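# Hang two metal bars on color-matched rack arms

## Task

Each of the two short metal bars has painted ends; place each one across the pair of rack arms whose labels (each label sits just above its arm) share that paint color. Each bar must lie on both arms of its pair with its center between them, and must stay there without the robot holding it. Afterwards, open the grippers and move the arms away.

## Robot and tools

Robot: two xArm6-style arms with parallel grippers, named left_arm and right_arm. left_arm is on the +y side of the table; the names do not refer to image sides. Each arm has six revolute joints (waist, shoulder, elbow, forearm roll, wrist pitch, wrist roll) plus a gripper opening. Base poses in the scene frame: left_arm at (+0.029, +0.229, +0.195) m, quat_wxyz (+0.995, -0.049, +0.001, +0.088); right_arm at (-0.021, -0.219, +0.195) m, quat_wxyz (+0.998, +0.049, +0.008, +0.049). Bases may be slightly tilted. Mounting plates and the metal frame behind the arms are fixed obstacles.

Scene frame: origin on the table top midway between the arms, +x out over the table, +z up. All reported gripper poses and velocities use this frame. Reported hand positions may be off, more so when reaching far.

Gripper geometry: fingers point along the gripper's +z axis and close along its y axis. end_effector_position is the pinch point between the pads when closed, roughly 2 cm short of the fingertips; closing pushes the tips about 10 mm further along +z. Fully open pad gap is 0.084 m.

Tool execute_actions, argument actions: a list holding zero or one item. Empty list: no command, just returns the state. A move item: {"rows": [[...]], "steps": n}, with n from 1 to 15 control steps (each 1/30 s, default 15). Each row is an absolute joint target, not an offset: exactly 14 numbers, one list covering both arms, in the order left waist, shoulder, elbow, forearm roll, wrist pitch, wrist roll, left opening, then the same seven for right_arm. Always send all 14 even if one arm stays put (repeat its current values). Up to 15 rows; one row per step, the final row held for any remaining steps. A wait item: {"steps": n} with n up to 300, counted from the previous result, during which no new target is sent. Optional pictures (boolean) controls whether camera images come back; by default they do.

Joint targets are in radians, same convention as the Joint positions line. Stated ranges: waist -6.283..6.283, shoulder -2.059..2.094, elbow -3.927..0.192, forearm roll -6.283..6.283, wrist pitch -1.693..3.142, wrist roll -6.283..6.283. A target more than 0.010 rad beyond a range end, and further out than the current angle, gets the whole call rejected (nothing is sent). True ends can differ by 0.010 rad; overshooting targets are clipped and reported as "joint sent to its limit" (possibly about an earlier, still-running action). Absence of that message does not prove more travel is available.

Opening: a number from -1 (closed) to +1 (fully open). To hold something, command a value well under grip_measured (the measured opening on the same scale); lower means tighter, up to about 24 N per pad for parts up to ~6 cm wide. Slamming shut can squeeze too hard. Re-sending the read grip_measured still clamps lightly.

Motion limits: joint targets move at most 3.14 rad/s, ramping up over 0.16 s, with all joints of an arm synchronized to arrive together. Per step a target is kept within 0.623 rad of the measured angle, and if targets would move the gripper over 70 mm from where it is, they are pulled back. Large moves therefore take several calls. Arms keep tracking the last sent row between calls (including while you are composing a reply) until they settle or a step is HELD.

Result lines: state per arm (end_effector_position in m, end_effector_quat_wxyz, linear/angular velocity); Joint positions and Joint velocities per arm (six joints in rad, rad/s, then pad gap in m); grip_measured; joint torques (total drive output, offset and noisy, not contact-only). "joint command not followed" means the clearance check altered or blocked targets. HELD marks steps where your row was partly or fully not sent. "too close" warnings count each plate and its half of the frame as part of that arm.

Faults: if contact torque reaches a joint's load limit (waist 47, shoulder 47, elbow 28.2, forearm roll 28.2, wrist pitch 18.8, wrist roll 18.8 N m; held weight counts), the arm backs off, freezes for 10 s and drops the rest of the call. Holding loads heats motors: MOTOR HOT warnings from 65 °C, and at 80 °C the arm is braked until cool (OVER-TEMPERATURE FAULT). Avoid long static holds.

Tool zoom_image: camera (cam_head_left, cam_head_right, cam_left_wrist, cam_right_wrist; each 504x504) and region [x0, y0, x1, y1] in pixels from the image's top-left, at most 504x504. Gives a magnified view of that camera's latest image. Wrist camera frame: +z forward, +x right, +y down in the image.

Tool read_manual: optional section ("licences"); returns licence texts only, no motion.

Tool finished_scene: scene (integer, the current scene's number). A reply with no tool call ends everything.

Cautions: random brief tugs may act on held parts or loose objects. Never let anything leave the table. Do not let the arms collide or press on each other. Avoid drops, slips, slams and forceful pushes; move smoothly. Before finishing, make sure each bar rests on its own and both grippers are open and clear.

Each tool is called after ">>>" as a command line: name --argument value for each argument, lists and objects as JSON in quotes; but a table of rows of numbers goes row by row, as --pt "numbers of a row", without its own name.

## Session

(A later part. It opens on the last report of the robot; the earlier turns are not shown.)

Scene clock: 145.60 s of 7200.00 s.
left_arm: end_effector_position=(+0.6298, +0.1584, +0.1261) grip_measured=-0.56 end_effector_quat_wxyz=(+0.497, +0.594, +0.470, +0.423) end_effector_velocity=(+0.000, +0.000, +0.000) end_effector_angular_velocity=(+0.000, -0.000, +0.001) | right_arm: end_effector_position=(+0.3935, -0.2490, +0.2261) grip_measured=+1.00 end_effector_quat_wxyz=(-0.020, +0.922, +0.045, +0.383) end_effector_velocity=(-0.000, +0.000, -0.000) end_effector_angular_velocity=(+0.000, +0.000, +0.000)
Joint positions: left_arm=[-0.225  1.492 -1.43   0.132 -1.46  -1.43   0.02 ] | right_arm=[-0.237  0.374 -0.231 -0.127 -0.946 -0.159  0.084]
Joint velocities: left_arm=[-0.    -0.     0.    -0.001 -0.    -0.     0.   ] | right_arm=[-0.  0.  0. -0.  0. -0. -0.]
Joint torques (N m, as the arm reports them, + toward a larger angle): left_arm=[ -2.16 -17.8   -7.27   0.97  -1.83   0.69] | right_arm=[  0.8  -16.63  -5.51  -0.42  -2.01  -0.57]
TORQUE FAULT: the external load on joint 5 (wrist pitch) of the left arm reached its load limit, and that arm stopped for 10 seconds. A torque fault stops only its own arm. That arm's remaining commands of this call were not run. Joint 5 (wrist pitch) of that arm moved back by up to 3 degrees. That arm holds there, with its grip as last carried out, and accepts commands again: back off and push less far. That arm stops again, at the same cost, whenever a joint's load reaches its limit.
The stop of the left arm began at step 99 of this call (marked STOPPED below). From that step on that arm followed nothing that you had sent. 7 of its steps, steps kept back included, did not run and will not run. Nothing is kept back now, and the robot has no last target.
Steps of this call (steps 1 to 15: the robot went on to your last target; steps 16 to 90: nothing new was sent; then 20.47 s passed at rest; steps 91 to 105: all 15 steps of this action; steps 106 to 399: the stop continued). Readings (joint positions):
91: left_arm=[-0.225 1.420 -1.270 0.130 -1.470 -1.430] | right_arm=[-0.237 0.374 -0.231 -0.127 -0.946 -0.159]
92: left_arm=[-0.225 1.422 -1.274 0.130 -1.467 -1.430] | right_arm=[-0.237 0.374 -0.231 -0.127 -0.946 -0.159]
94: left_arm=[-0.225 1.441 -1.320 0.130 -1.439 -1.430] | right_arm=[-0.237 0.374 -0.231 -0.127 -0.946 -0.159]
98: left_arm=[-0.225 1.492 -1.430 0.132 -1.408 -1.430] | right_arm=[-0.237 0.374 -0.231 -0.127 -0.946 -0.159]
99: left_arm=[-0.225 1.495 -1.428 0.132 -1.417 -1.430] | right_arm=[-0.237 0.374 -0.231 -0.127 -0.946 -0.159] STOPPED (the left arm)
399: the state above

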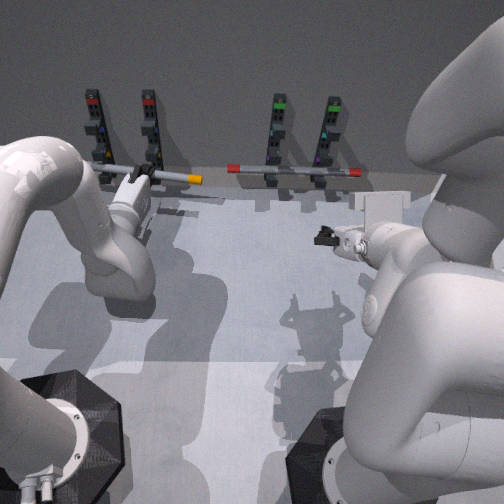

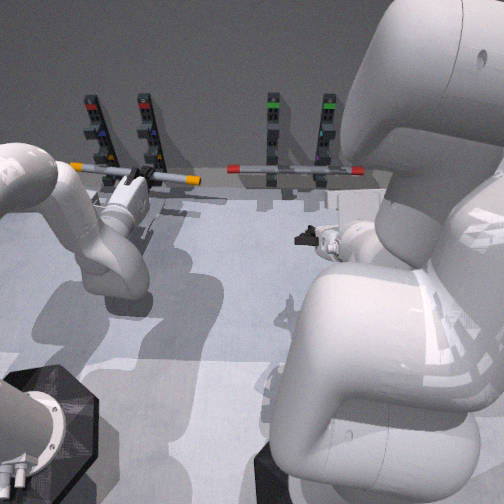

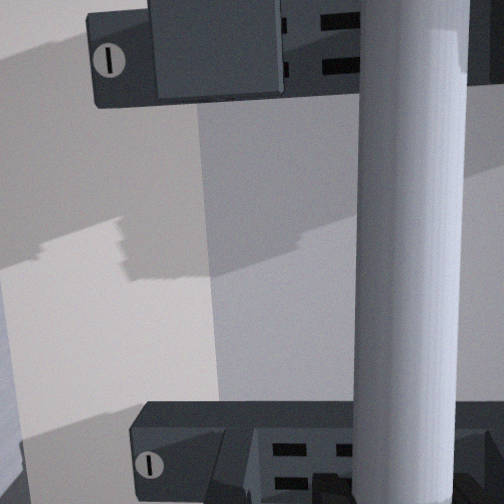

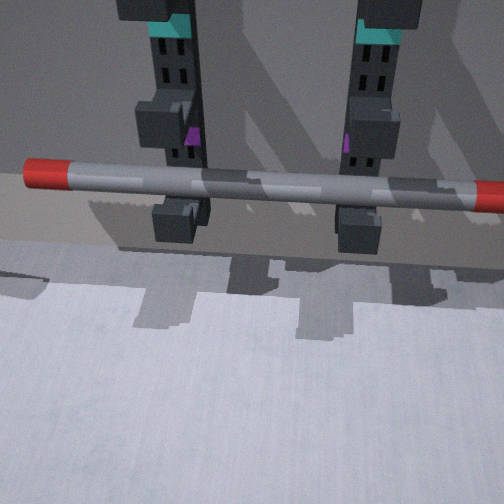

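>>> execute_actions --actions '[{"rows":[[-0.225,1.44,-1.43,0.13,-1.34,-1.43,-1,-0.237,0.374,-0.231,-0.127,-0.946,-0.159,1]],"steps":15}]'

>>> zoom_image --camera "cam_head_left" --region '[40,70,240,230]'

Scene clock: 151.60 s of 7200.00 s.
left_arm: end_effector_position=(+0.6421, +0.1574, +0.1258) grip_measured=-0.56 end_effector_quat_wxyz=(+0.480, +0.612, +0.480, +0.407) end_effector_velocity=(+0.001, +0.001, +0.001) end_effector_angular_velocity=(+0.003, +0.010, +0.004) | right_arm: end_effector_position=(+0.3935, -0.2490, +0.2261) grip_measured=+1.00 end_effector_quat_wxyz=(-0.020, +0.922, +0.045, +0.383) end_effector_velocity=(+0.001, +0.000, +0.000) end_effector_angular_velocity=(+0.000, -0.002, +0.001)
Joint positions: left_arm=[-0.225  1.443 -1.409  0.131 -1.37  -1.43   0.02 ] | right_arm=[-0.237  0.374 -0.231 -0.127 -0.946 -0.159  0.084]
Joint velocities: left_arm=[ 0.    -0.012  0.011 -0.005  0.01   0.001  0.   ] | right_arm=[-0.    -0.001 -0.001 -0.001  0.     0.    -0.   ]
Joint torques (N m, as the arm reports them, + toward a larger angle): left_arm=[ -1.08 -24.68 -32.69  -2.44  12.04   1.25] | right_arm=[  1.51 -17.36  -5.57  -0.26  -2.15  -0.72]
Steps of this call (steps 1 to 90: nothing new was sent; then 2.50 s passed at rest; steps 91 to 105: all 15 steps of this action). Readings (joint positions):
91: left_arm=[-0.225 1.492 -1.430 0.132 -1.460 -1.430] | right_arm=[-0.237 0.374 -0.231 -0.127 -0.946 -0.159]
92: left_arm=[-0.225 1.491 -1.429 0.132 -1.455 -1.430] | right_arm=[-0.237 0.374 -0.231 -0.127 -0.946 -0.159]
94: left_arm=[-0.225 1.476 -1.429 0.132 -1.420 -1.430] | right_arm=[-0.237 0.374 -0.231 -0.127 -0.946 -0.159]
98: left_arm=[-0.225 1.449 -1.415 0.132 -1.375 -1.430] | right_arm=[-0.237 0.374 -0.231 -0.127 -0.946 -0.159]
105: the state above

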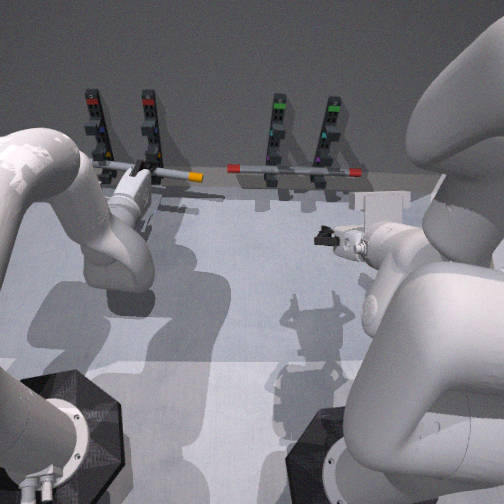

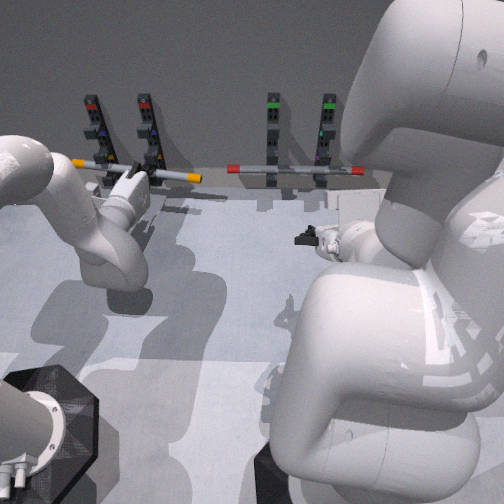

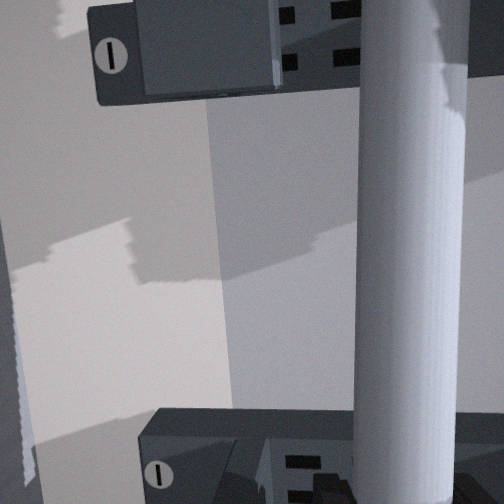

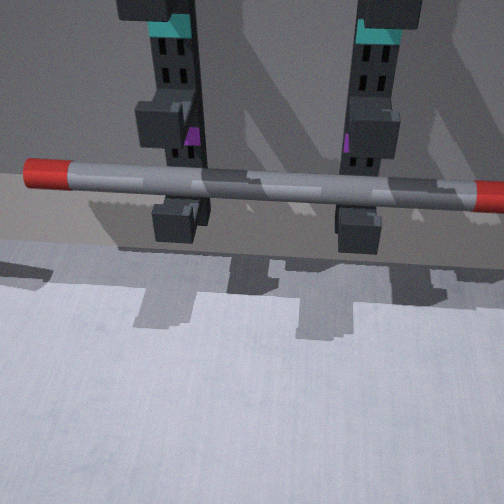

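Region (40, 70, 240, 230) of cam_head_left's 504x504 image, scaled by 2.520, with more detail than that image has; it fills the top 403 rows of this view, and the rest is white.

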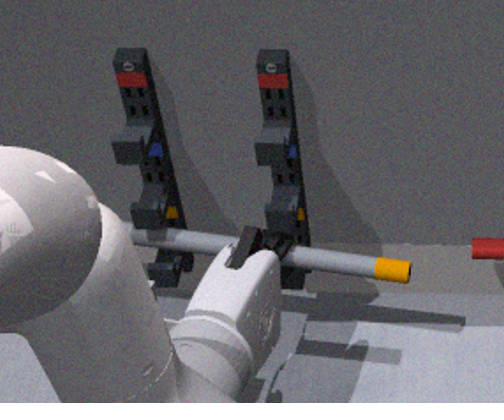

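>>> execute_actions --actions '[{"rows":[[-0.225,1.50,-1.50,0.13,-1.32,-1.43,-1,-0.237,0.374,-0.231,-0.127,-0.946,-0.159,1]],"steps":15}]'

Scene clock: 169.30 s of 7200.00 s.
left_arm: end_effector_position=(+0.6410, +0.1589, +0.1347) grip_measured=-0.56 end_effector_quat_wxyz=(+0.492, +0.599, +0.473, +0.420) end_effector_velocity=(+0.000, -0.000, +0.000) end_effector_angular_velocity=(-0.000, +0.000, +0.000) | right_arm: end_effector_position=(+0.3935, -0.2490, +0.2261) grip_measured=+1.00 end_effector_quat_wxyz=(-0.020, +0.922, +0.045, +0.383) end_effector_velocity=(-0.000, +0.000, +0.000) end_effector_angular_velocity=(+0.000, +0.000, +0.000)
Joint positions: left_arm=[-0.225  1.454 -1.419  0.13  -1.415 -1.43   0.019] | right_arm=[-0.237  0.374 -0.231 -0.127 -0.946 -0.159  0.084]
Joint velocities: left_arm=[-0.001  0.    -0.    -0.001 -0.    -0.     0.   ] | right_arm=[-0.    -0.001  0.001 -0.    -0.     0.     0.   ]
Joint torques (N m, as the arm reports them, + toward a larger angle): left_arm=[-11.77 -30.17 -18.12   4.05  -9.16   0.2 ] | right_arm=[  1.57 -17.79  -5.54   0.    -2.08  -0.62]
TORQUE FAULT: the external load on joint 5 (wrist pitch) of the left arm reached its load limit, and that arm stopped for 10 seconds. A torque fault stops only its own arm. That arm's remaining commands of this call were not run. Joint 5 (wrist pitch) of that arm moved back by up to 3 degrees. That arm holds there, with its grip as last carried out, and accepts commands again: back off and push less far. That arm stops again, at the same cost, whenever a joint's load reaches its limit.
The stop of the left arm began at step 94 of this call (marked STOPPED below). From that step on that arm followed nothing that you had sent. 12 of its steps, steps kept back included, did not run and will not run. Nothing is kept back now, and the robot has no last target.
Steps of this call (steps 1 to 15: the robot went on to your last target; steps 16 to 90: nothing new was sent; then 4.57 s passed at rest; steps 91 to 105: all 15 steps of this action; steps 106 to 394: the stop continued). Readings (joint positions):
91: left_arm=[-0.225 1.440 -1.406 0.130 -1.367 -1.430] | right_arm=[-0.237 0.374 -0.231 -0.127 -0.946 -0.159]
92: left_arm=[-0.225 1.443 -1.410 0.130 -1.367 -1.430] | right_arm=[-0.237 0.374 -0.231 -0.127 -0.946 -0.159]
94: left_arm=[-0.225 1.453 -1.417 0.130 -1.382 -1.430] | right_arm=[-0.237 0.374 -0.231 -0.127 -0.946 -0.159] STOPPED (the left arm)
98: left_arm=[-0.225 1.455 -1.416 0.128 -1.398 -1.430] | right_arm=[-0.237 0.374 -0.231 -0.127 -0.946 -0.159]
394: the state above

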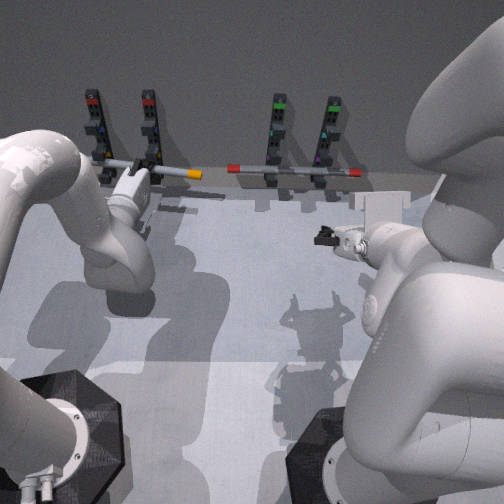

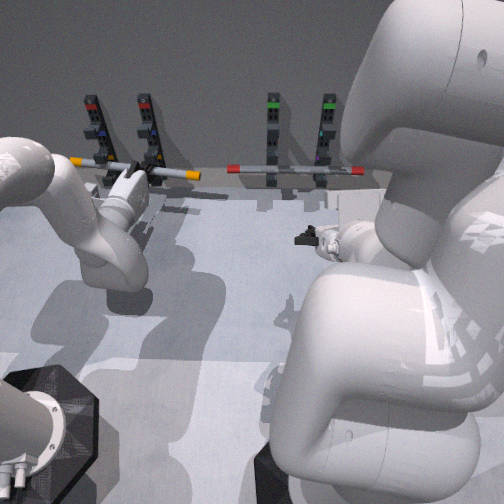

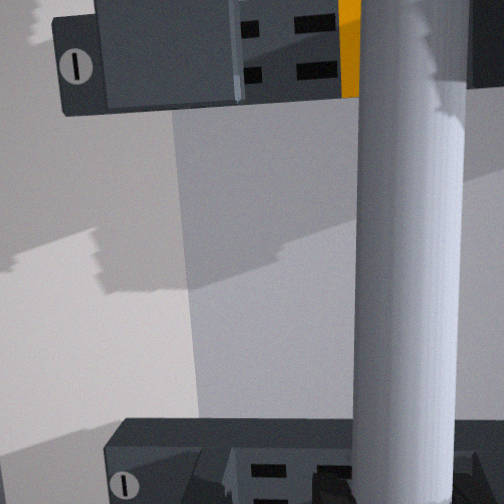

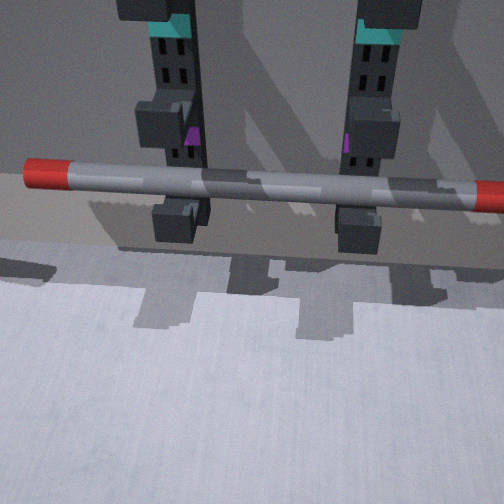

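>>> execute_actions --actions '[{"rows":[[-0.225,1.454,-1.419,0.13,-1.415,-1.43,0.6,-0.237,0.374,-0.231,-0.127,-0.946,-0.159,1]],"steps":15}]'

>>> execute_actions --actions '[{"rows":[[-0.225,1.40,-1.22,0.13,-1.5,-1.43,0.6,-0.125,1.0,-0.9,-0.13,-1.2,1.43,0.5]],"steps":15}]'

>>> execute_actions --actions '[{"rows":[[0.24,0.6,-0.4,0.13,-1.0,-1.43,0.6,-0.125,1.5,-1.5,-0.13,-1.3,1.43,0.5]],"steps":15}]'

Scene clock: 180.77 s of 7200.00 s.
left_arm: end_effector_position=(+0.6398, +0.1587, +0.1309) grip_measured=-0.37 end_effector_quat_wxyz=(+0.489, +0.601, +0.474, +0.417) end_effector_velocity=(+0.000, +0.000, +0.000) end_effector_angular_velocity=(-0.000, -0.001, +0.000) | right_arm: end_effector_position=(+0.3935, -0.2490, +0.2261) grip_measured=+1.00 end_effector_quat_wxyz=(-0.020, +0.922, +0.045, +0.383) end_effector_velocity=(-0.000, +0.000, -0.000) end_effector_angular_velocity=(+0.000, +0.000, +0.000)
Joint positions: left_arm=[-0.225  1.457 -1.419  0.13  -1.41  -1.43   0.028] | right_arm=[-0.237  0.374 -0.231 -0.127 -0.946 -0.159  0.084]
Joint velocities: left_arm=[ 0.     0.    -0.001  0.    -0.001  0.     0.   ] | right_arm=[-0.  0. -0. -0.  0.  0. -0.]
Joint torques (N m, as the arm reports them, + toward a larger angle): left_arm=[-11.62 -30.53 -19.54   4.89  -8.56   0.73] | right_arm=[  0.79 -17.38  -5.49  -0.49  -1.89  -0.66]
Steps of this call (steps 1 to 90: nothing new was sent; then 7.97 s passed at rest; steps 91 to 105: all 15 steps of this action). Readings (joint positions):
91: left_arm=[-0.225 1.454 -1.419 0.130 -1.415 -1.430] | right_arm=[-0.237 0.374 -0.231 -0.127 -0.946 -0.159]
92: left_arm=[-0.225 1.454 -1.419 0.130 -1.414 -1.430] | right_arm=[-0.237 0.374 -0.231 -0.127 -0.946 -0.159]
94: left_arm=[-0.225 1.455 -1.419 0.130 -1.411 -1.430] | right_arm=[-0.237 0.374 -0.231 -0.127 -0.946 -0.159]
98: left_arm=[-0.225 1.457 -1.418 0.130 -1.410 -1.430] | right_arm=[-0.237 0.374 -0.231 -0.127 -0.946 -0.159]
105: the state above

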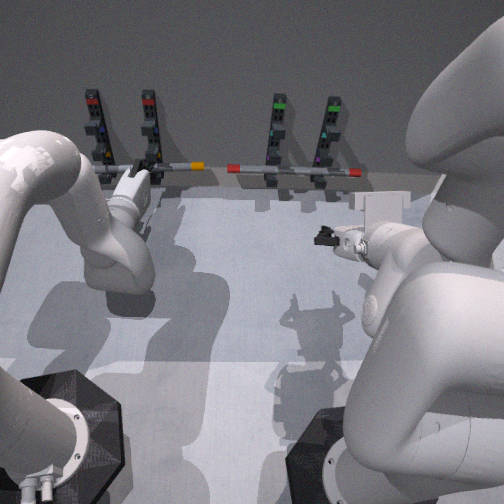

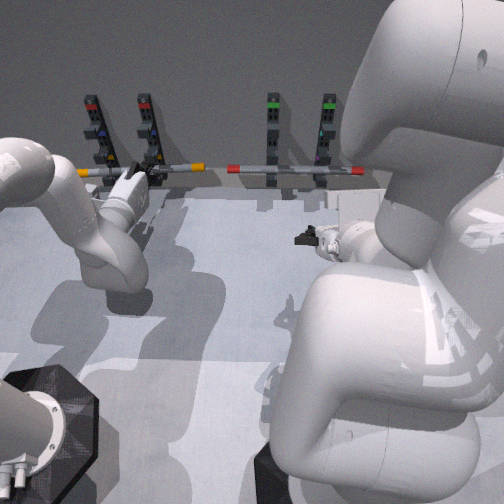

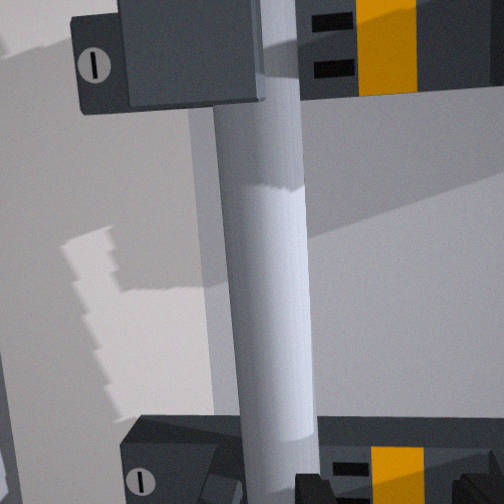

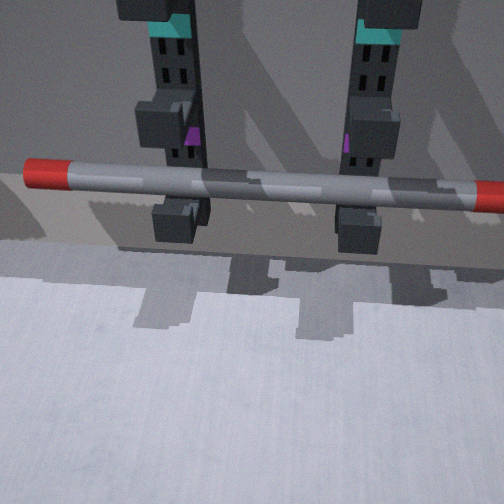

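Scene clock: 181.27 s of 7200.00 s.
left_arm: end_effector_position=(+0.5939, +0.1605, +0.1302) grip_measured=+0.60 end_effector_quat_wxyz=(+0.482, +0.610, +0.486, +0.399) end_effector_velocity=(-0.012, +0.005, -0.013) end_effector_angular_velocity=(+0.003, +0.038, +0.009) | right_arm: end_effector_position=(+0.5213, -0.2135, +0.1834) grip_measured=+0.49 end_effector_quat_wxyz=(-0.193, +0.843, -0.226, +0.449) end_effector_velocity=(+0.198, +0.103, -0.124) end_effector_angular_velocity=(+2.172, -0.171, -1.194)
Joint positions: left_arm=[-0.226  1.398 -1.224  0.131 -1.5   -1.43   0.069] | right_arm=[-0.15   0.858 -0.746 -0.129 -1.142  0.536  0.065]
Joint velocities: left_arm=[ 0.007  0.008  0.029 -0.006  0.001 -0.     0.   ] | right_arm=[ 0.181  1.003 -1.076 -0.004 -0.396  2.539 -0.   ]
Joint torques (N m, as the arm reports them, + toward a larger angle): left_arm=[ -1.91 -16.08  -4.69   1.02  -1.88   0.52] | right_arm=[  1.24 -28.3   -4.    -0.27  -1.92  -0.34]
Steps of this call (steps 1 to 15: all 15 steps of this action). Readings (joint positions):
1: left_arm=[-0.225 1.457 -1.419 0.130 -1.410 -1.430] | right_arm=[-0.237 0.374 -0.231 -0.127 -0.946 -0.159]
2: left_arm=[-0.225 1.456 -1.415 0.130 -1.411 -1.430] | right_arm=[-0.236 0.378 -0.235 -0.127 -0.948 -0.154]
4: left_arm=[-0.227 1.441 -1.373 0.131 -1.428 -1.430] | right_arm=[-0.228 0.425 -0.281 -0.127 -0.969 -0.104]
8: left_arm=[-0.229 1.401 -1.259 0.133 -1.490 -1.430] | right_arm=[-0.197 0.597 -0.462 -0.128 -1.036 0.077]
15: the state above

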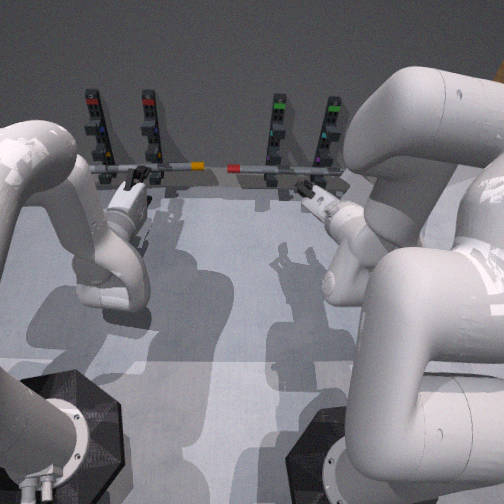

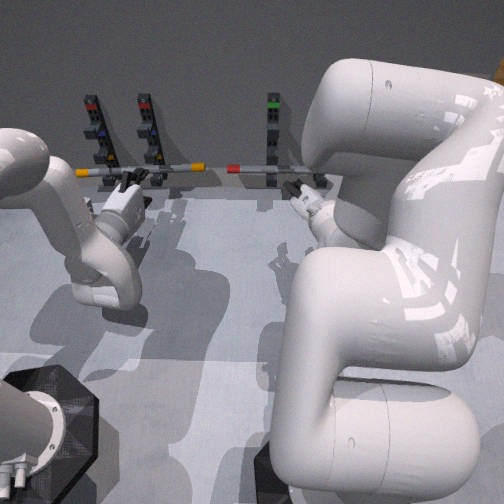

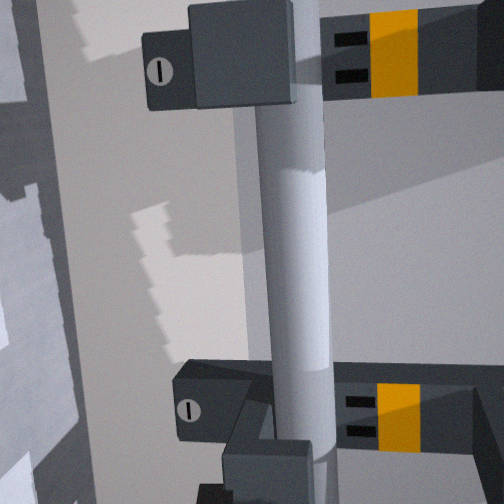

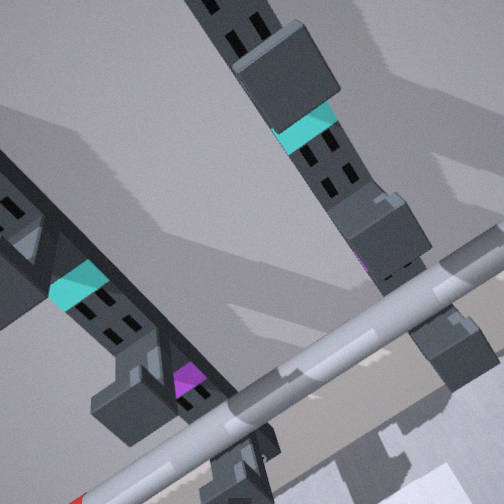

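Scene clock: 181.77 s of 7200.00 s.
left_arm: end_effector_position=(+0.5552, +0.3080, +0.1606) grip_measured=+0.60 end_effector_quat_wxyz=(+0.346, +0.609, +0.621, +0.352) end_effector_velocity=(-0.233, +0.276, +0.083) end_effector_angular_velocity=(-0.072, +0.723, +0.499) | right_arm: end_effector_position=(+0.5994, -0.1922, +0.0831) grip_measured=+0.49 end_effector_quat_wxyz=(-0.430, +0.626, -0.506, +0.408) end_effector_velocity=(+0.017, +0.014, -0.073) end_effector_angular_velocity=(+0.551, -0.119, -0.178)
Joint positions: left_arm=[ 0.043  0.964 -0.782  0.13  -1.213 -1.43   0.069] | right_arm=[-0.126  1.471 -1.458 -0.13  -1.292  1.387  0.065]
Joint velocities: left_arm=[ 0.582 -1.075  1.127 -0.     0.623 -0.    -0.   ] | right_arm=[ 0.011  0.453 -0.541 -0.001 -0.104  0.573  0.   ]
Joint torques (N m, as the arm reports them, + toward a larger angle): left_arm=[ -1.45 -13.84  -3.2    0.92  -2.31   0.26] | right_arm=[  2.4  -40.48  -8.33  -0.23  -2.24  -1.34]
Steps of this call (steps 1 to 15: all 15 steps of this action). Readings (joint positions):
1: left_arm=[-0.226 1.398 -1.223 0.131 -1.500 -1.430] | right_arm=[-0.145 0.890 -0.780 -0.130 -1.154 0.623]
2: left_arm=[-0.223 1.395 -1.218 0.131 -1.496 -1.430] | right_arm=[-0.140 0.919 -0.811 -0.130 -1.166 0.706]
4: left_arm=[-0.193 1.355 -1.171 0.131 -1.459 -1.430] | right_arm=[-0.135 0.997 -0.896 -0.130 -1.190 0.836]
8: left_arm=[-0.095 1.215 -1.040 0.130 -1.361 -1.430] | right_arm=[-0.132 1.192 -1.115 -0.130 -1.231 1.039]
15: the state above

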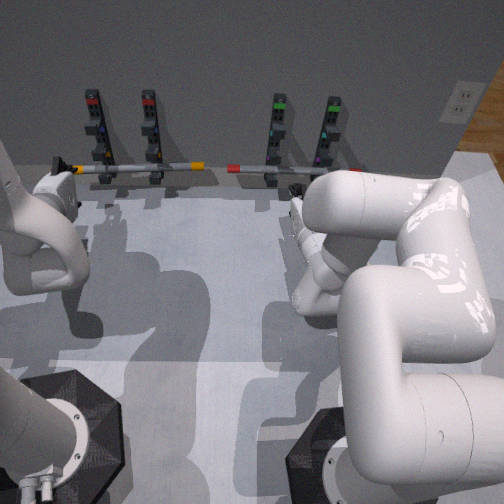

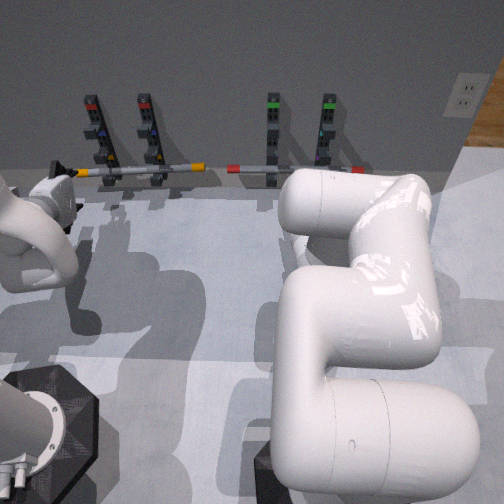

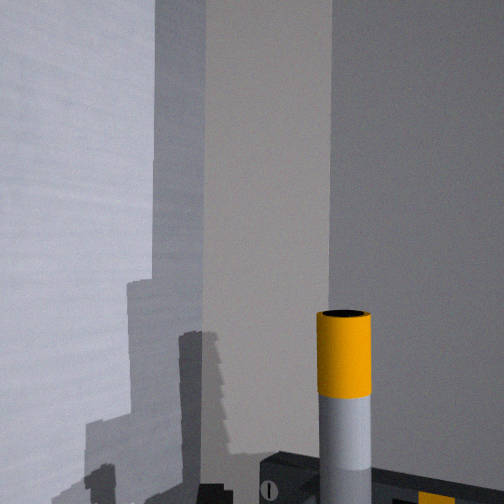

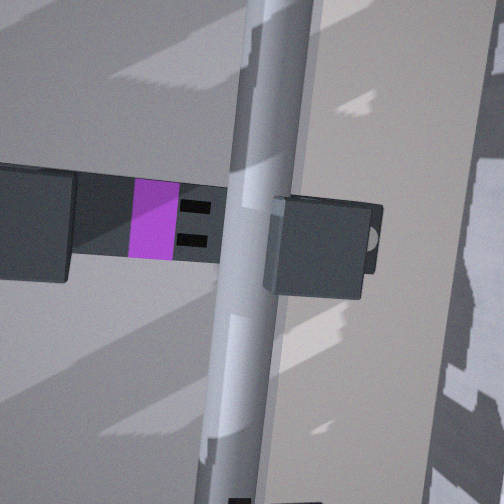

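Orange placed. Approach red.

>>> execute_actions --actions '[{"rows":[[0.24,0.6,-0.4,0.13,-1.0,-1.43,0.6,-0.125,1.63,-1.80,-0.13,-1.13,1.43,0.5]],"steps":15}]'

Scene clock: 189.93 s of 7200.00 s.
left_arm: end_effector_position=(+0.4485, +0.3778, +0.1830) grip_measured=+0.60 end_effector_quat_wxyz=(+0.252, +0.584, +0.715, +0.289) end_effector_velocity=(-0.000, +0.000, -0.000) end_effector_angular_velocity=(-0.000, +0.000, +0.001) | right_arm: end_effector_position=(+0.6527, -0.1914, +0.0628) grip_measured=+0.49 end_effector_quat_wxyz=(-0.439, +0.614, -0.510, +0.413) end_effector_velocity=(+0.003, -0.000, -0.000) end_effector_angular_velocity=(-0.000, -0.007, -0.001)
Joint positions: left_arm=[ 0.24   0.6   -0.4    0.13  -1.    -1.43   0.069] | right_arm=[-0.125  1.627 -1.797 -0.13  -1.135  1.43   0.065]
Joint velocities: left_arm=[ 0.     0.     0.    -0.001  0.    -0.     0.   ] | right_arm=[-0.     0.011 -0.022 -0.     0.004  0.001 -0.   ]
Joint torques (N m, as the arm reports them, + toward a larger angle): left_arm=[ -1.4  -12.26  -4.16   1.03  -1.99   0.19] | right_arm=[  1.61 -26.51 -12.12  -0.48   1.3   -0.85]
Steps of this call (steps 1 to 30: the robot went on to your last target; steps 31 to 90: nothing new was sent; then 4.67 s passed at rest; steps 91 to 105: all 15 steps of this action). Readings (joint positions):
91: left_arm=[0.240 0.600 -0.400 0.130 -1.000 -1.430] | right_arm=[-0.125 1.500 -1.500 -0.130 -1.300 1.430]
92: left_arm=[0.240 0.600 -0.400 0.130 -1.000 -1.430] | right_arm=[-0.125 1.502 -1.504 -0.130 -1.297 1.430]
94: left_arm=[0.240 0.600 -0.400 0.130 -1.000 -1.430] | right_arm=[-0.125 1.523 -1.553 -0.130 -1.269 1.430]
98: left_arm=[0.240 0.600 -0.400 0.130 -1.000 -1.430] | right_arm=[-0.125 1.602 -1.736 -0.130 -1.167 1.430]
105: the state above

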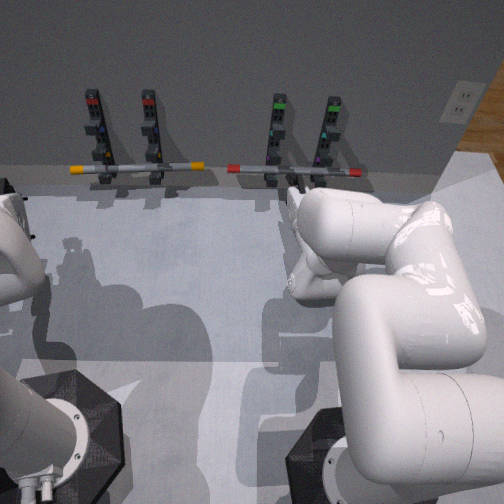

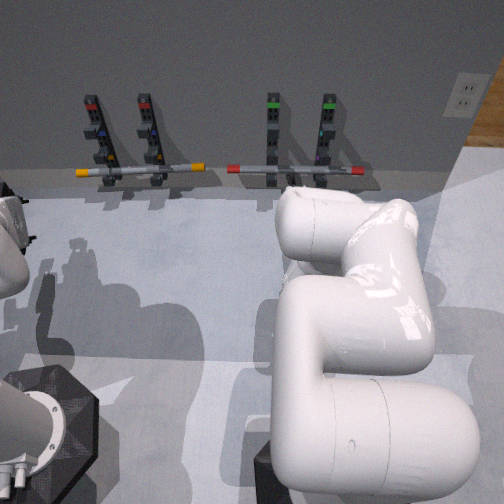

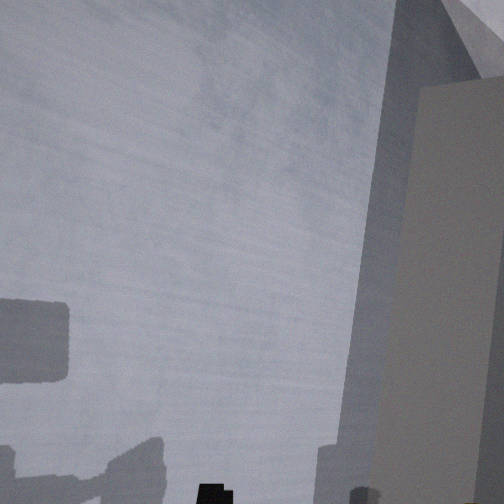

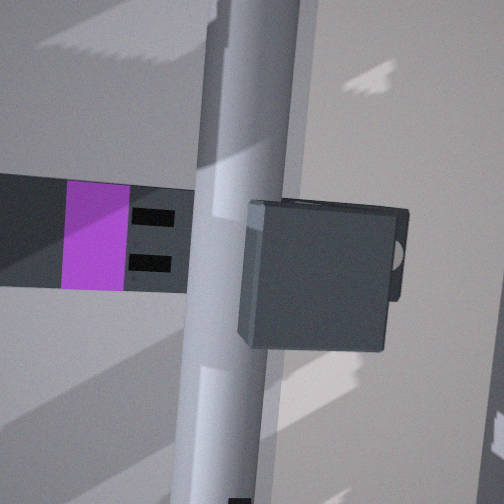

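>>> execute_actions --actions '[{"rows":[[0.24,0.6,-0.4,0.13,-1.0,-1.43,0.6,-0.125,1.68,-1.93,-0.13,-1.05,1.43,0.5]],"steps":15}]'

>>> execute_actions --actions '[{"rows":[[0.24,0.6,-0.4,0.13,-1.0,-1.43,0.6,-0.125,1.68,-1.93,-0.13,-1.05,1.43,-1]],"steps":15}]'

Scene clock: 205.03 s of 7200.00 s.
left_arm: end_effector_position=(+0.4485, +0.3778, +0.1830) grip_measured=+0.60 end_effector_quat_wxyz=(+0.252, +0.584, +0.715, +0.289) end_effector_velocity=(-0.000, +0.000, -0.000) end_effector_angular_velocity=(-0.000, +0.000, -0.000) | right_arm: end_effector_position=(+0.6559, -0.1927, +0.0775) grip_measured=+0.49 end_effector_quat_wxyz=(-0.457, +0.597, -0.497, +0.433) end_effector_velocity=(-0.001, +0.000, -0.001) end_effector_angular_velocity=(+0.000, +0.002, +0.000)
Joint positions: left_arm=[ 0.24   0.6   -0.4    0.13  -1.    -1.43   0.069] | right_arm=[-0.125  1.647 -1.833 -0.131 -1.187  1.43   0.065]
Joint velocities: left_arm=[ 0.001  0.     0.     0.001  0.     0.    -0.   ] | right_arm=[-0.     0.001  0.     0.    -0.    -0.     0.   ]
Joint torques (N m, as the arm reports them, + toward a larger angle): left_arm=[ -0.18 -12.64  -3.9    0.8   -1.72   0.51] | right_arm=[  2.93 -30.87 -12.55   0.17  -2.1   -0.63]
TORQUE FAULT: the external load on joint 5 (wrist pitch) of the right arm reached its load limit, and that arm stopped for 10 seconds. A torque fault stops only its own arm. That arm's remaining commands of this call were not run. Joint 5 (wrist pitch) of that arm moved back by up to 3 degrees. That arm holds there, with its grip as last carried out, and accepts commands again: back off and push less far. That arm stops again, at the same cost, whenever a joint's load reaches its limit.
The stop of the right arm began at step 95 of this call (marked STOPPED below). From that step on that arm followed nothing that you had sent. 11 of its steps, steps kept back included, did not run and will not run. Nothing is kept back now, and the robot has no last target.
Steps of this call (steps 1 to 15: the robot went on to your last target; steps 16 to 90: nothing new was sent; then 1.93 s passed at rest; steps 91 to 105: all 15 steps of this action; steps 106 to 395: the stop continued). Readings (joint positions):
91: left_arm=[0.240 0.600 -0.400 0.130 -1.000 -1.430] | right_arm=[-0.125 1.630 -1.800 -0.130 -1.135 1.430]
92: left_arm=[0.240 0.600 -0.400 0.130 -1.000 -1.430] | right_arm=[-0.125 1.631 -1.804 -0.130 -1.133 1.430]
94: left_arm=[0.240 0.600 -0.400 0.130 -1.000 -1.430] | right_arm=[-0.125 1.647 -1.833 -0.131 -1.135 1.430]
95: left_arm=[0.240 0.600 -0.400 0.130 -1.000 -1.430] | right_arm=[-0.125 1.651 -1.833 -0.131 -1.147 1.430] STOPPED (the right arm)
98: left_arm=[0.240 0.600 -0.400 0.130 -1.000 -1.430] | right_arm=[-0.125 1.653 -1.834 -0.131 -1.161 1.429]
395: the state above

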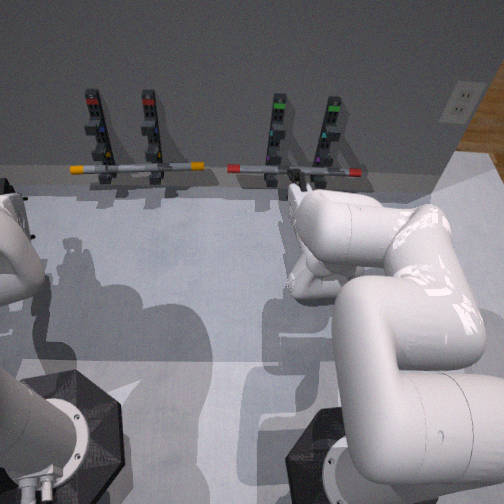

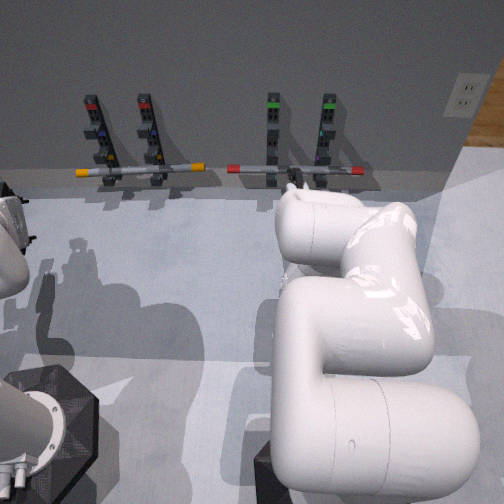

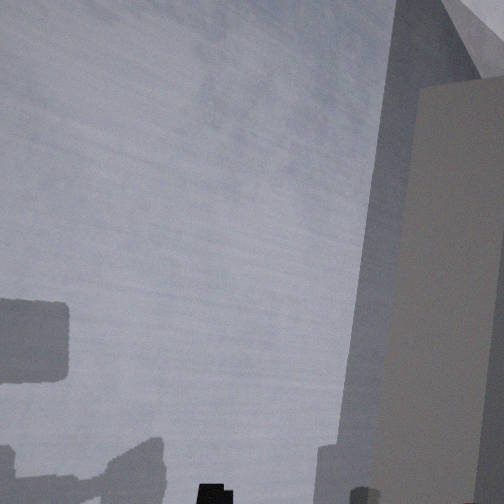

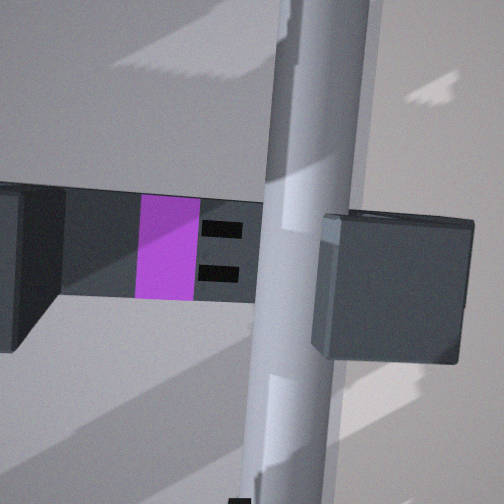

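Scene clock: 205.07 s of 7200.00 s.
left_arm: end_effector_position=(+0.4485, +0.3778, +0.1830) grip_measured=+0.60 end_effector_quat_wxyz=(+0.252, +0.584, +0.715, +0.289) end_effector_velocity=(+0.000, +0.000, +0.000) end_effector_angular_velocity=(-0.000, -0.000, +0.000) | right_arm: end_effector_position=(+0.6559, -0.1927, +0.0775) grip_measured=+0.49 end_effector_quat_wxyz=(-0.457, +0.597, -0.497, +0.433) end_effector_velocity=(-0.000, -0.000, -0.001) end_effector_angular_velocity=(+0.000, +0.001, -0.001)
Joint positions: left_arm=[ 0.24   0.6   -0.4    0.13  -1.    -1.43   0.069] | right_arm=[-0.125  1.647 -1.833 -0.131 -1.187  1.43   0.065]
Joint velocities: left_arm=[ 0.001 -0.    -0.     0.001 -0.     0.    -0.   ] | right_arm=[-0.     0.001  0.     0.     0.     0.    -0.   ]
Joint torques (N m, as the arm reports them, + toward a larger angle): left_arm=[ -0.77 -11.24  -4.14   0.38  -1.84  -0.05] | right_arm=[  2.47 -31.79 -12.53  -0.7   -1.61  -1.06]
A stop began in an earlier call of the same reply, so what this call sent did not run. Send another action.
Steps of this call (step 1: nothing new was sent). Readings (joint positions):
1: the state above

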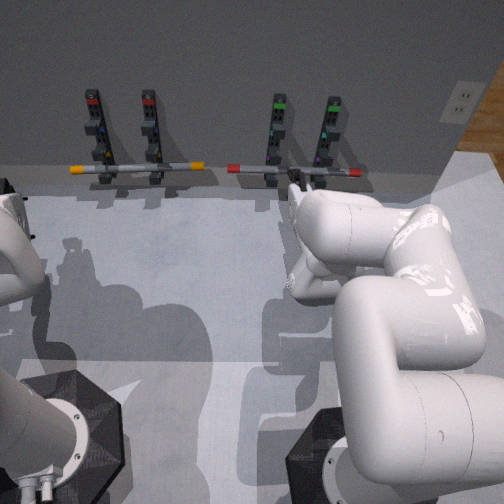

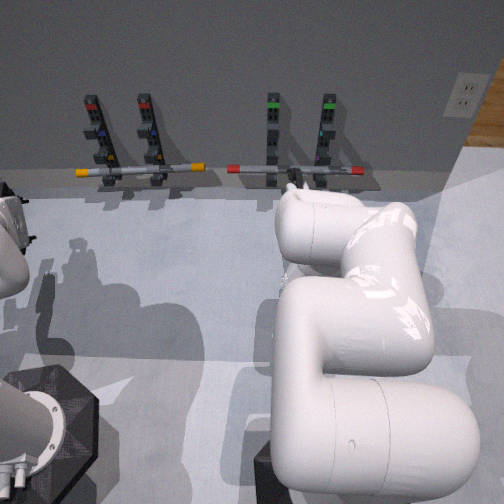

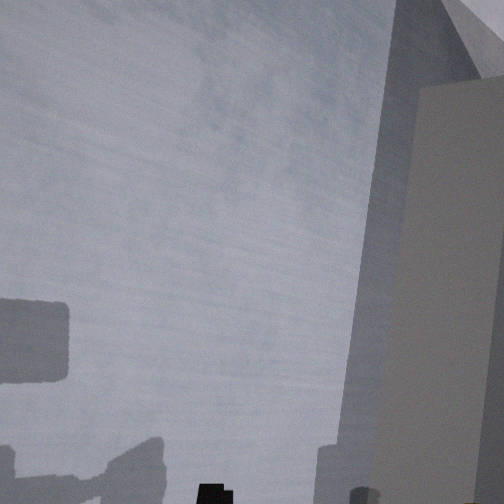

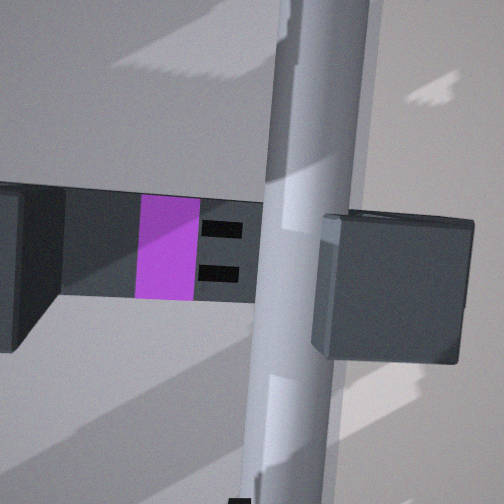

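>>> execute_actions --actions '[{"rows":[[0.24,0.6,-0.4,0.13,-1.0,-1.43,0.6,-0.125,1.635,-1.81,-0.13,-1.135,1.43,-1]],"steps":15}]'

Scene clock: 209.53 s of 7200.00 s.
left_arm: end_effector_position=(+0.4485, +0.3778, +0.1830) grip_measured=+0.60 end_effector_quat_wxyz=(+0.252, +0.584, +0.715, +0.289) end_effector_velocity=(-0.000, +0.001, +0.000) end_effector_angular_velocity=(+0.000, -0.000, +0.002) | right_arm: end_effector_position=(+0.6552, -0.1925, +0.0710) grip_measured=+0.46 end_effector_quat_wxyz=(-0.447, +0.606, -0.504, +0.423) end_effector_velocity=(-0.013, +0.006, -0.026) end_effector_angular_velocity=(-0.003, +0.065, +0.013)
Joint positions: left_arm=[ 0.24   0.6   -0.4    0.13  -1.    -1.43   0.069] | right_arm=[-0.125  1.633 -1.812 -0.13  -1.159  1.43   0.063]
Joint velocities: left_arm=[ 0.002 -0.    -0.    -0.    -0.     0.     0.   ] | right_arm=[ 0.004  0.016  0.023 -0.004  0.028 -0.001  0.004]
Joint torques (N m, as the arm reports them, + toward a larger angle): left_arm=[ -1.12 -11.5   -3.85   1.32  -2.07   0.38] | right_arm=[  2.82 -19.63  -7.65   0.07   8.32  -0.78]
Steps of this call (steps 1 to 90: nothing new was sent; then 0.97 s passed at rest; steps 91 to 105: all 15 steps of this action). Readings (joint positions):
91: left_arm=[0.240 0.600 -0.400 0.130 -1.000 -1.430] | right_arm=[-0.125 1.647 -1.833 -0.131 -1.187 1.430]
92: left_arm=[0.240 0.600 -0.400 0.130 -1.000 -1.430] | right_arm=[-0.125 1.646 -1.831 -0.131 -1.184 1.430]
94: left_arm=[0.240 0.600 -0.400 0.130 -1.000 -1.430] | right_arm=[-0.125 1.639 -1.823 -0.131 -1.177 1.430]
98: left_arm=[0.240 0.600 -0.400 0.130 -1.000 -1.430] | right_arm=[-0.125 1.633 -1.814 -0.131 -1.166 1.430]
105: the state above

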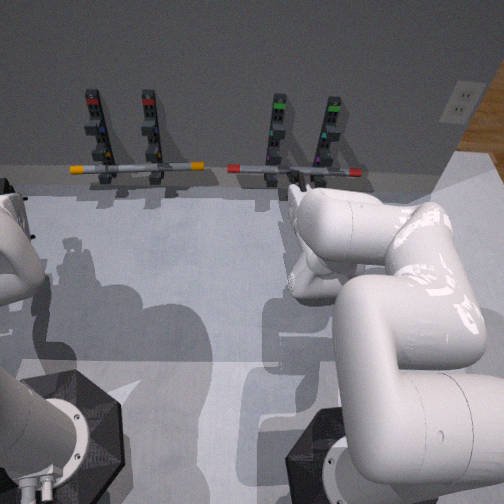

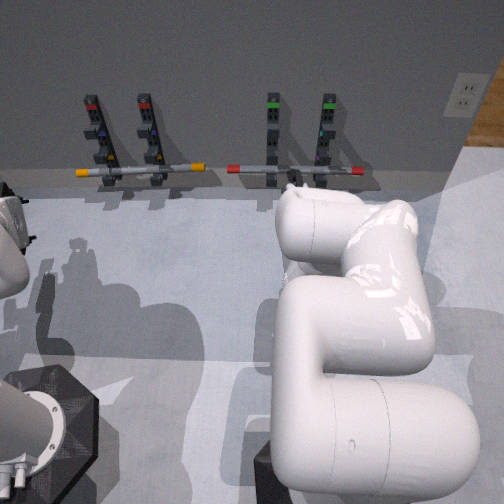

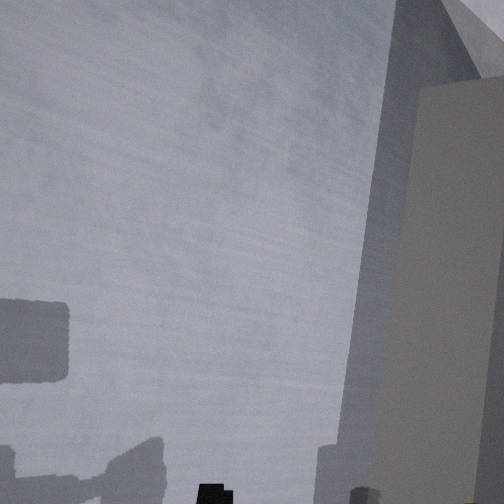

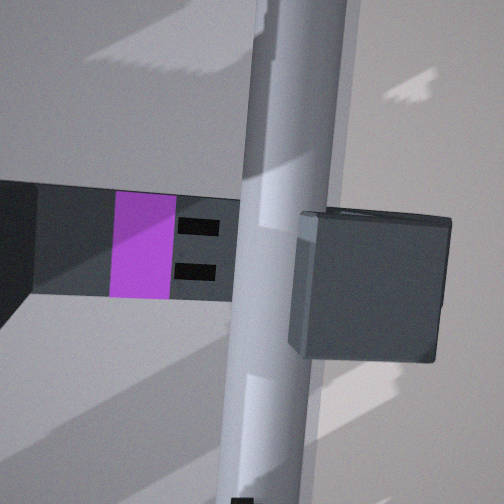

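>>> execute_actions --actions '[{"steps":15}]'

Scene clock: 213.07 s of 7200.00 s.
left_arm: end_effector_position=(+0.4485, +0.3778, +0.1830) grip_measured=+0.60 end_effector_quat_wxyz=(+0.252, +0.584, +0.715, +0.289) end_effector_velocity=(-0.000, +0.000, -0.000) end_effector_angular_velocity=(-0.000, +0.000, +0.001) | right_arm: end_effector_position=(+0.6539, -0.1917, +0.0626) grip_measured=-1.00 end_effector_quat_wxyz=(-0.440, +0.613, -0.509, +0.415) end_effector_velocity=(-0.000, +0.000, -0.000) end_effector_angular_velocity=(+0.000, +0.001, +0.000)
Joint positions: left_arm=[ 0.24   0.6   -0.4    0.13  -1.    -1.43   0.069] | right_arm=[-0.125  1.635 -1.81  -0.13  -1.135  1.43   0.   ]
Joint velocities: left_arm=[ 0.001  0.    -0.    -0.    -0.    -0.    -0.   ] | right_arm=[0.    0.    0.001 0.    0.    0.    0.   ]
Joint torques (N m, as the arm reports them, + toward a larger angle): left_arm=[ -1.31 -12.31  -3.99   0.49  -2.13   0.49] | right_arm=[  2.36 -30.87 -12.29  -0.52  -1.81  -0.68]
Steps of this call (steps 1 to 30: the robot went on to your last target; steps 31 to 90: nothing new was sent; then 0.53 s passed at rest). Readings (joint positions):
1: left_arm=[0.240 0.600 -0.400 0.130 -1.000 -1.430] | right_arm=[-0.125 1.634 -1.811 -0.130 -1.158 1.430]
2: left_arm=[0.240 0.600 -0.400 0.130 -1.000 -1.430] | right_arm=[-0.125 1.636 -1.808 -0.130 -1.152 1.430]
4: left_arm=[0.240 0.600 -0.400 0.130 -1.000 -1.430] | right_arm=[-0.125 1.639 -1.807 -0.130 -1.139 1.430]
8: left_arm=[0.240 0.600 -0.400 0.130 -1.000 -1.430] | right_arm=[-0.125 1.638 -1.809 -0.130 -1.132 1.430]
90: the state above
All arms were judged still, so your last target was given up. Only a new action makes them travel on or press farther. Fingers that are still opening or closing keep moving.

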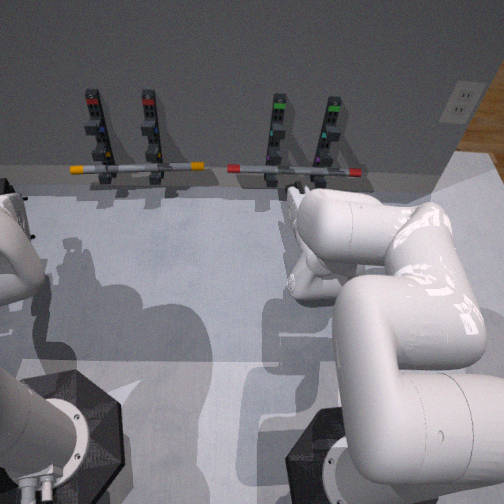

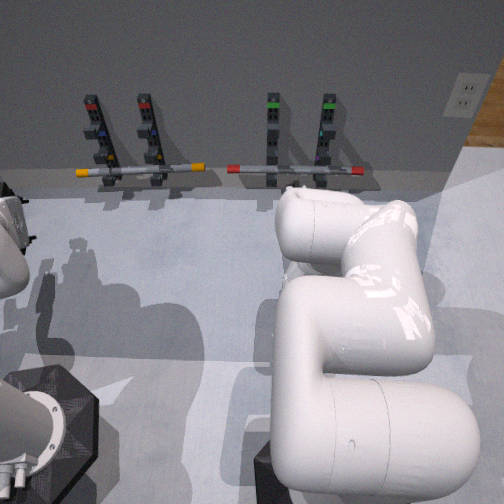

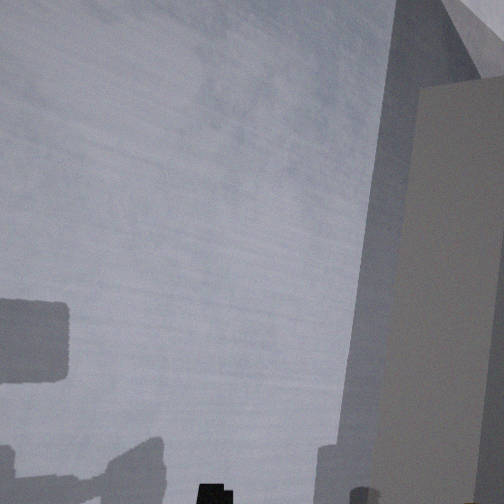

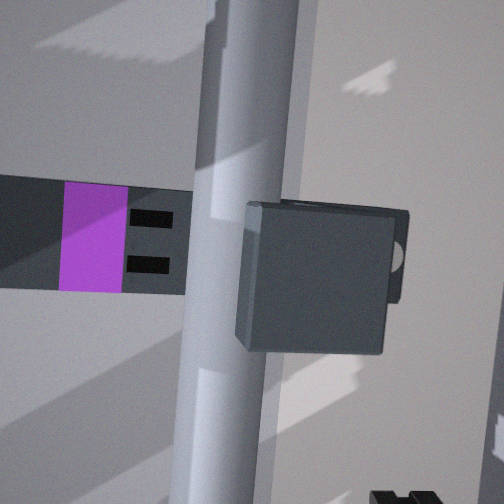

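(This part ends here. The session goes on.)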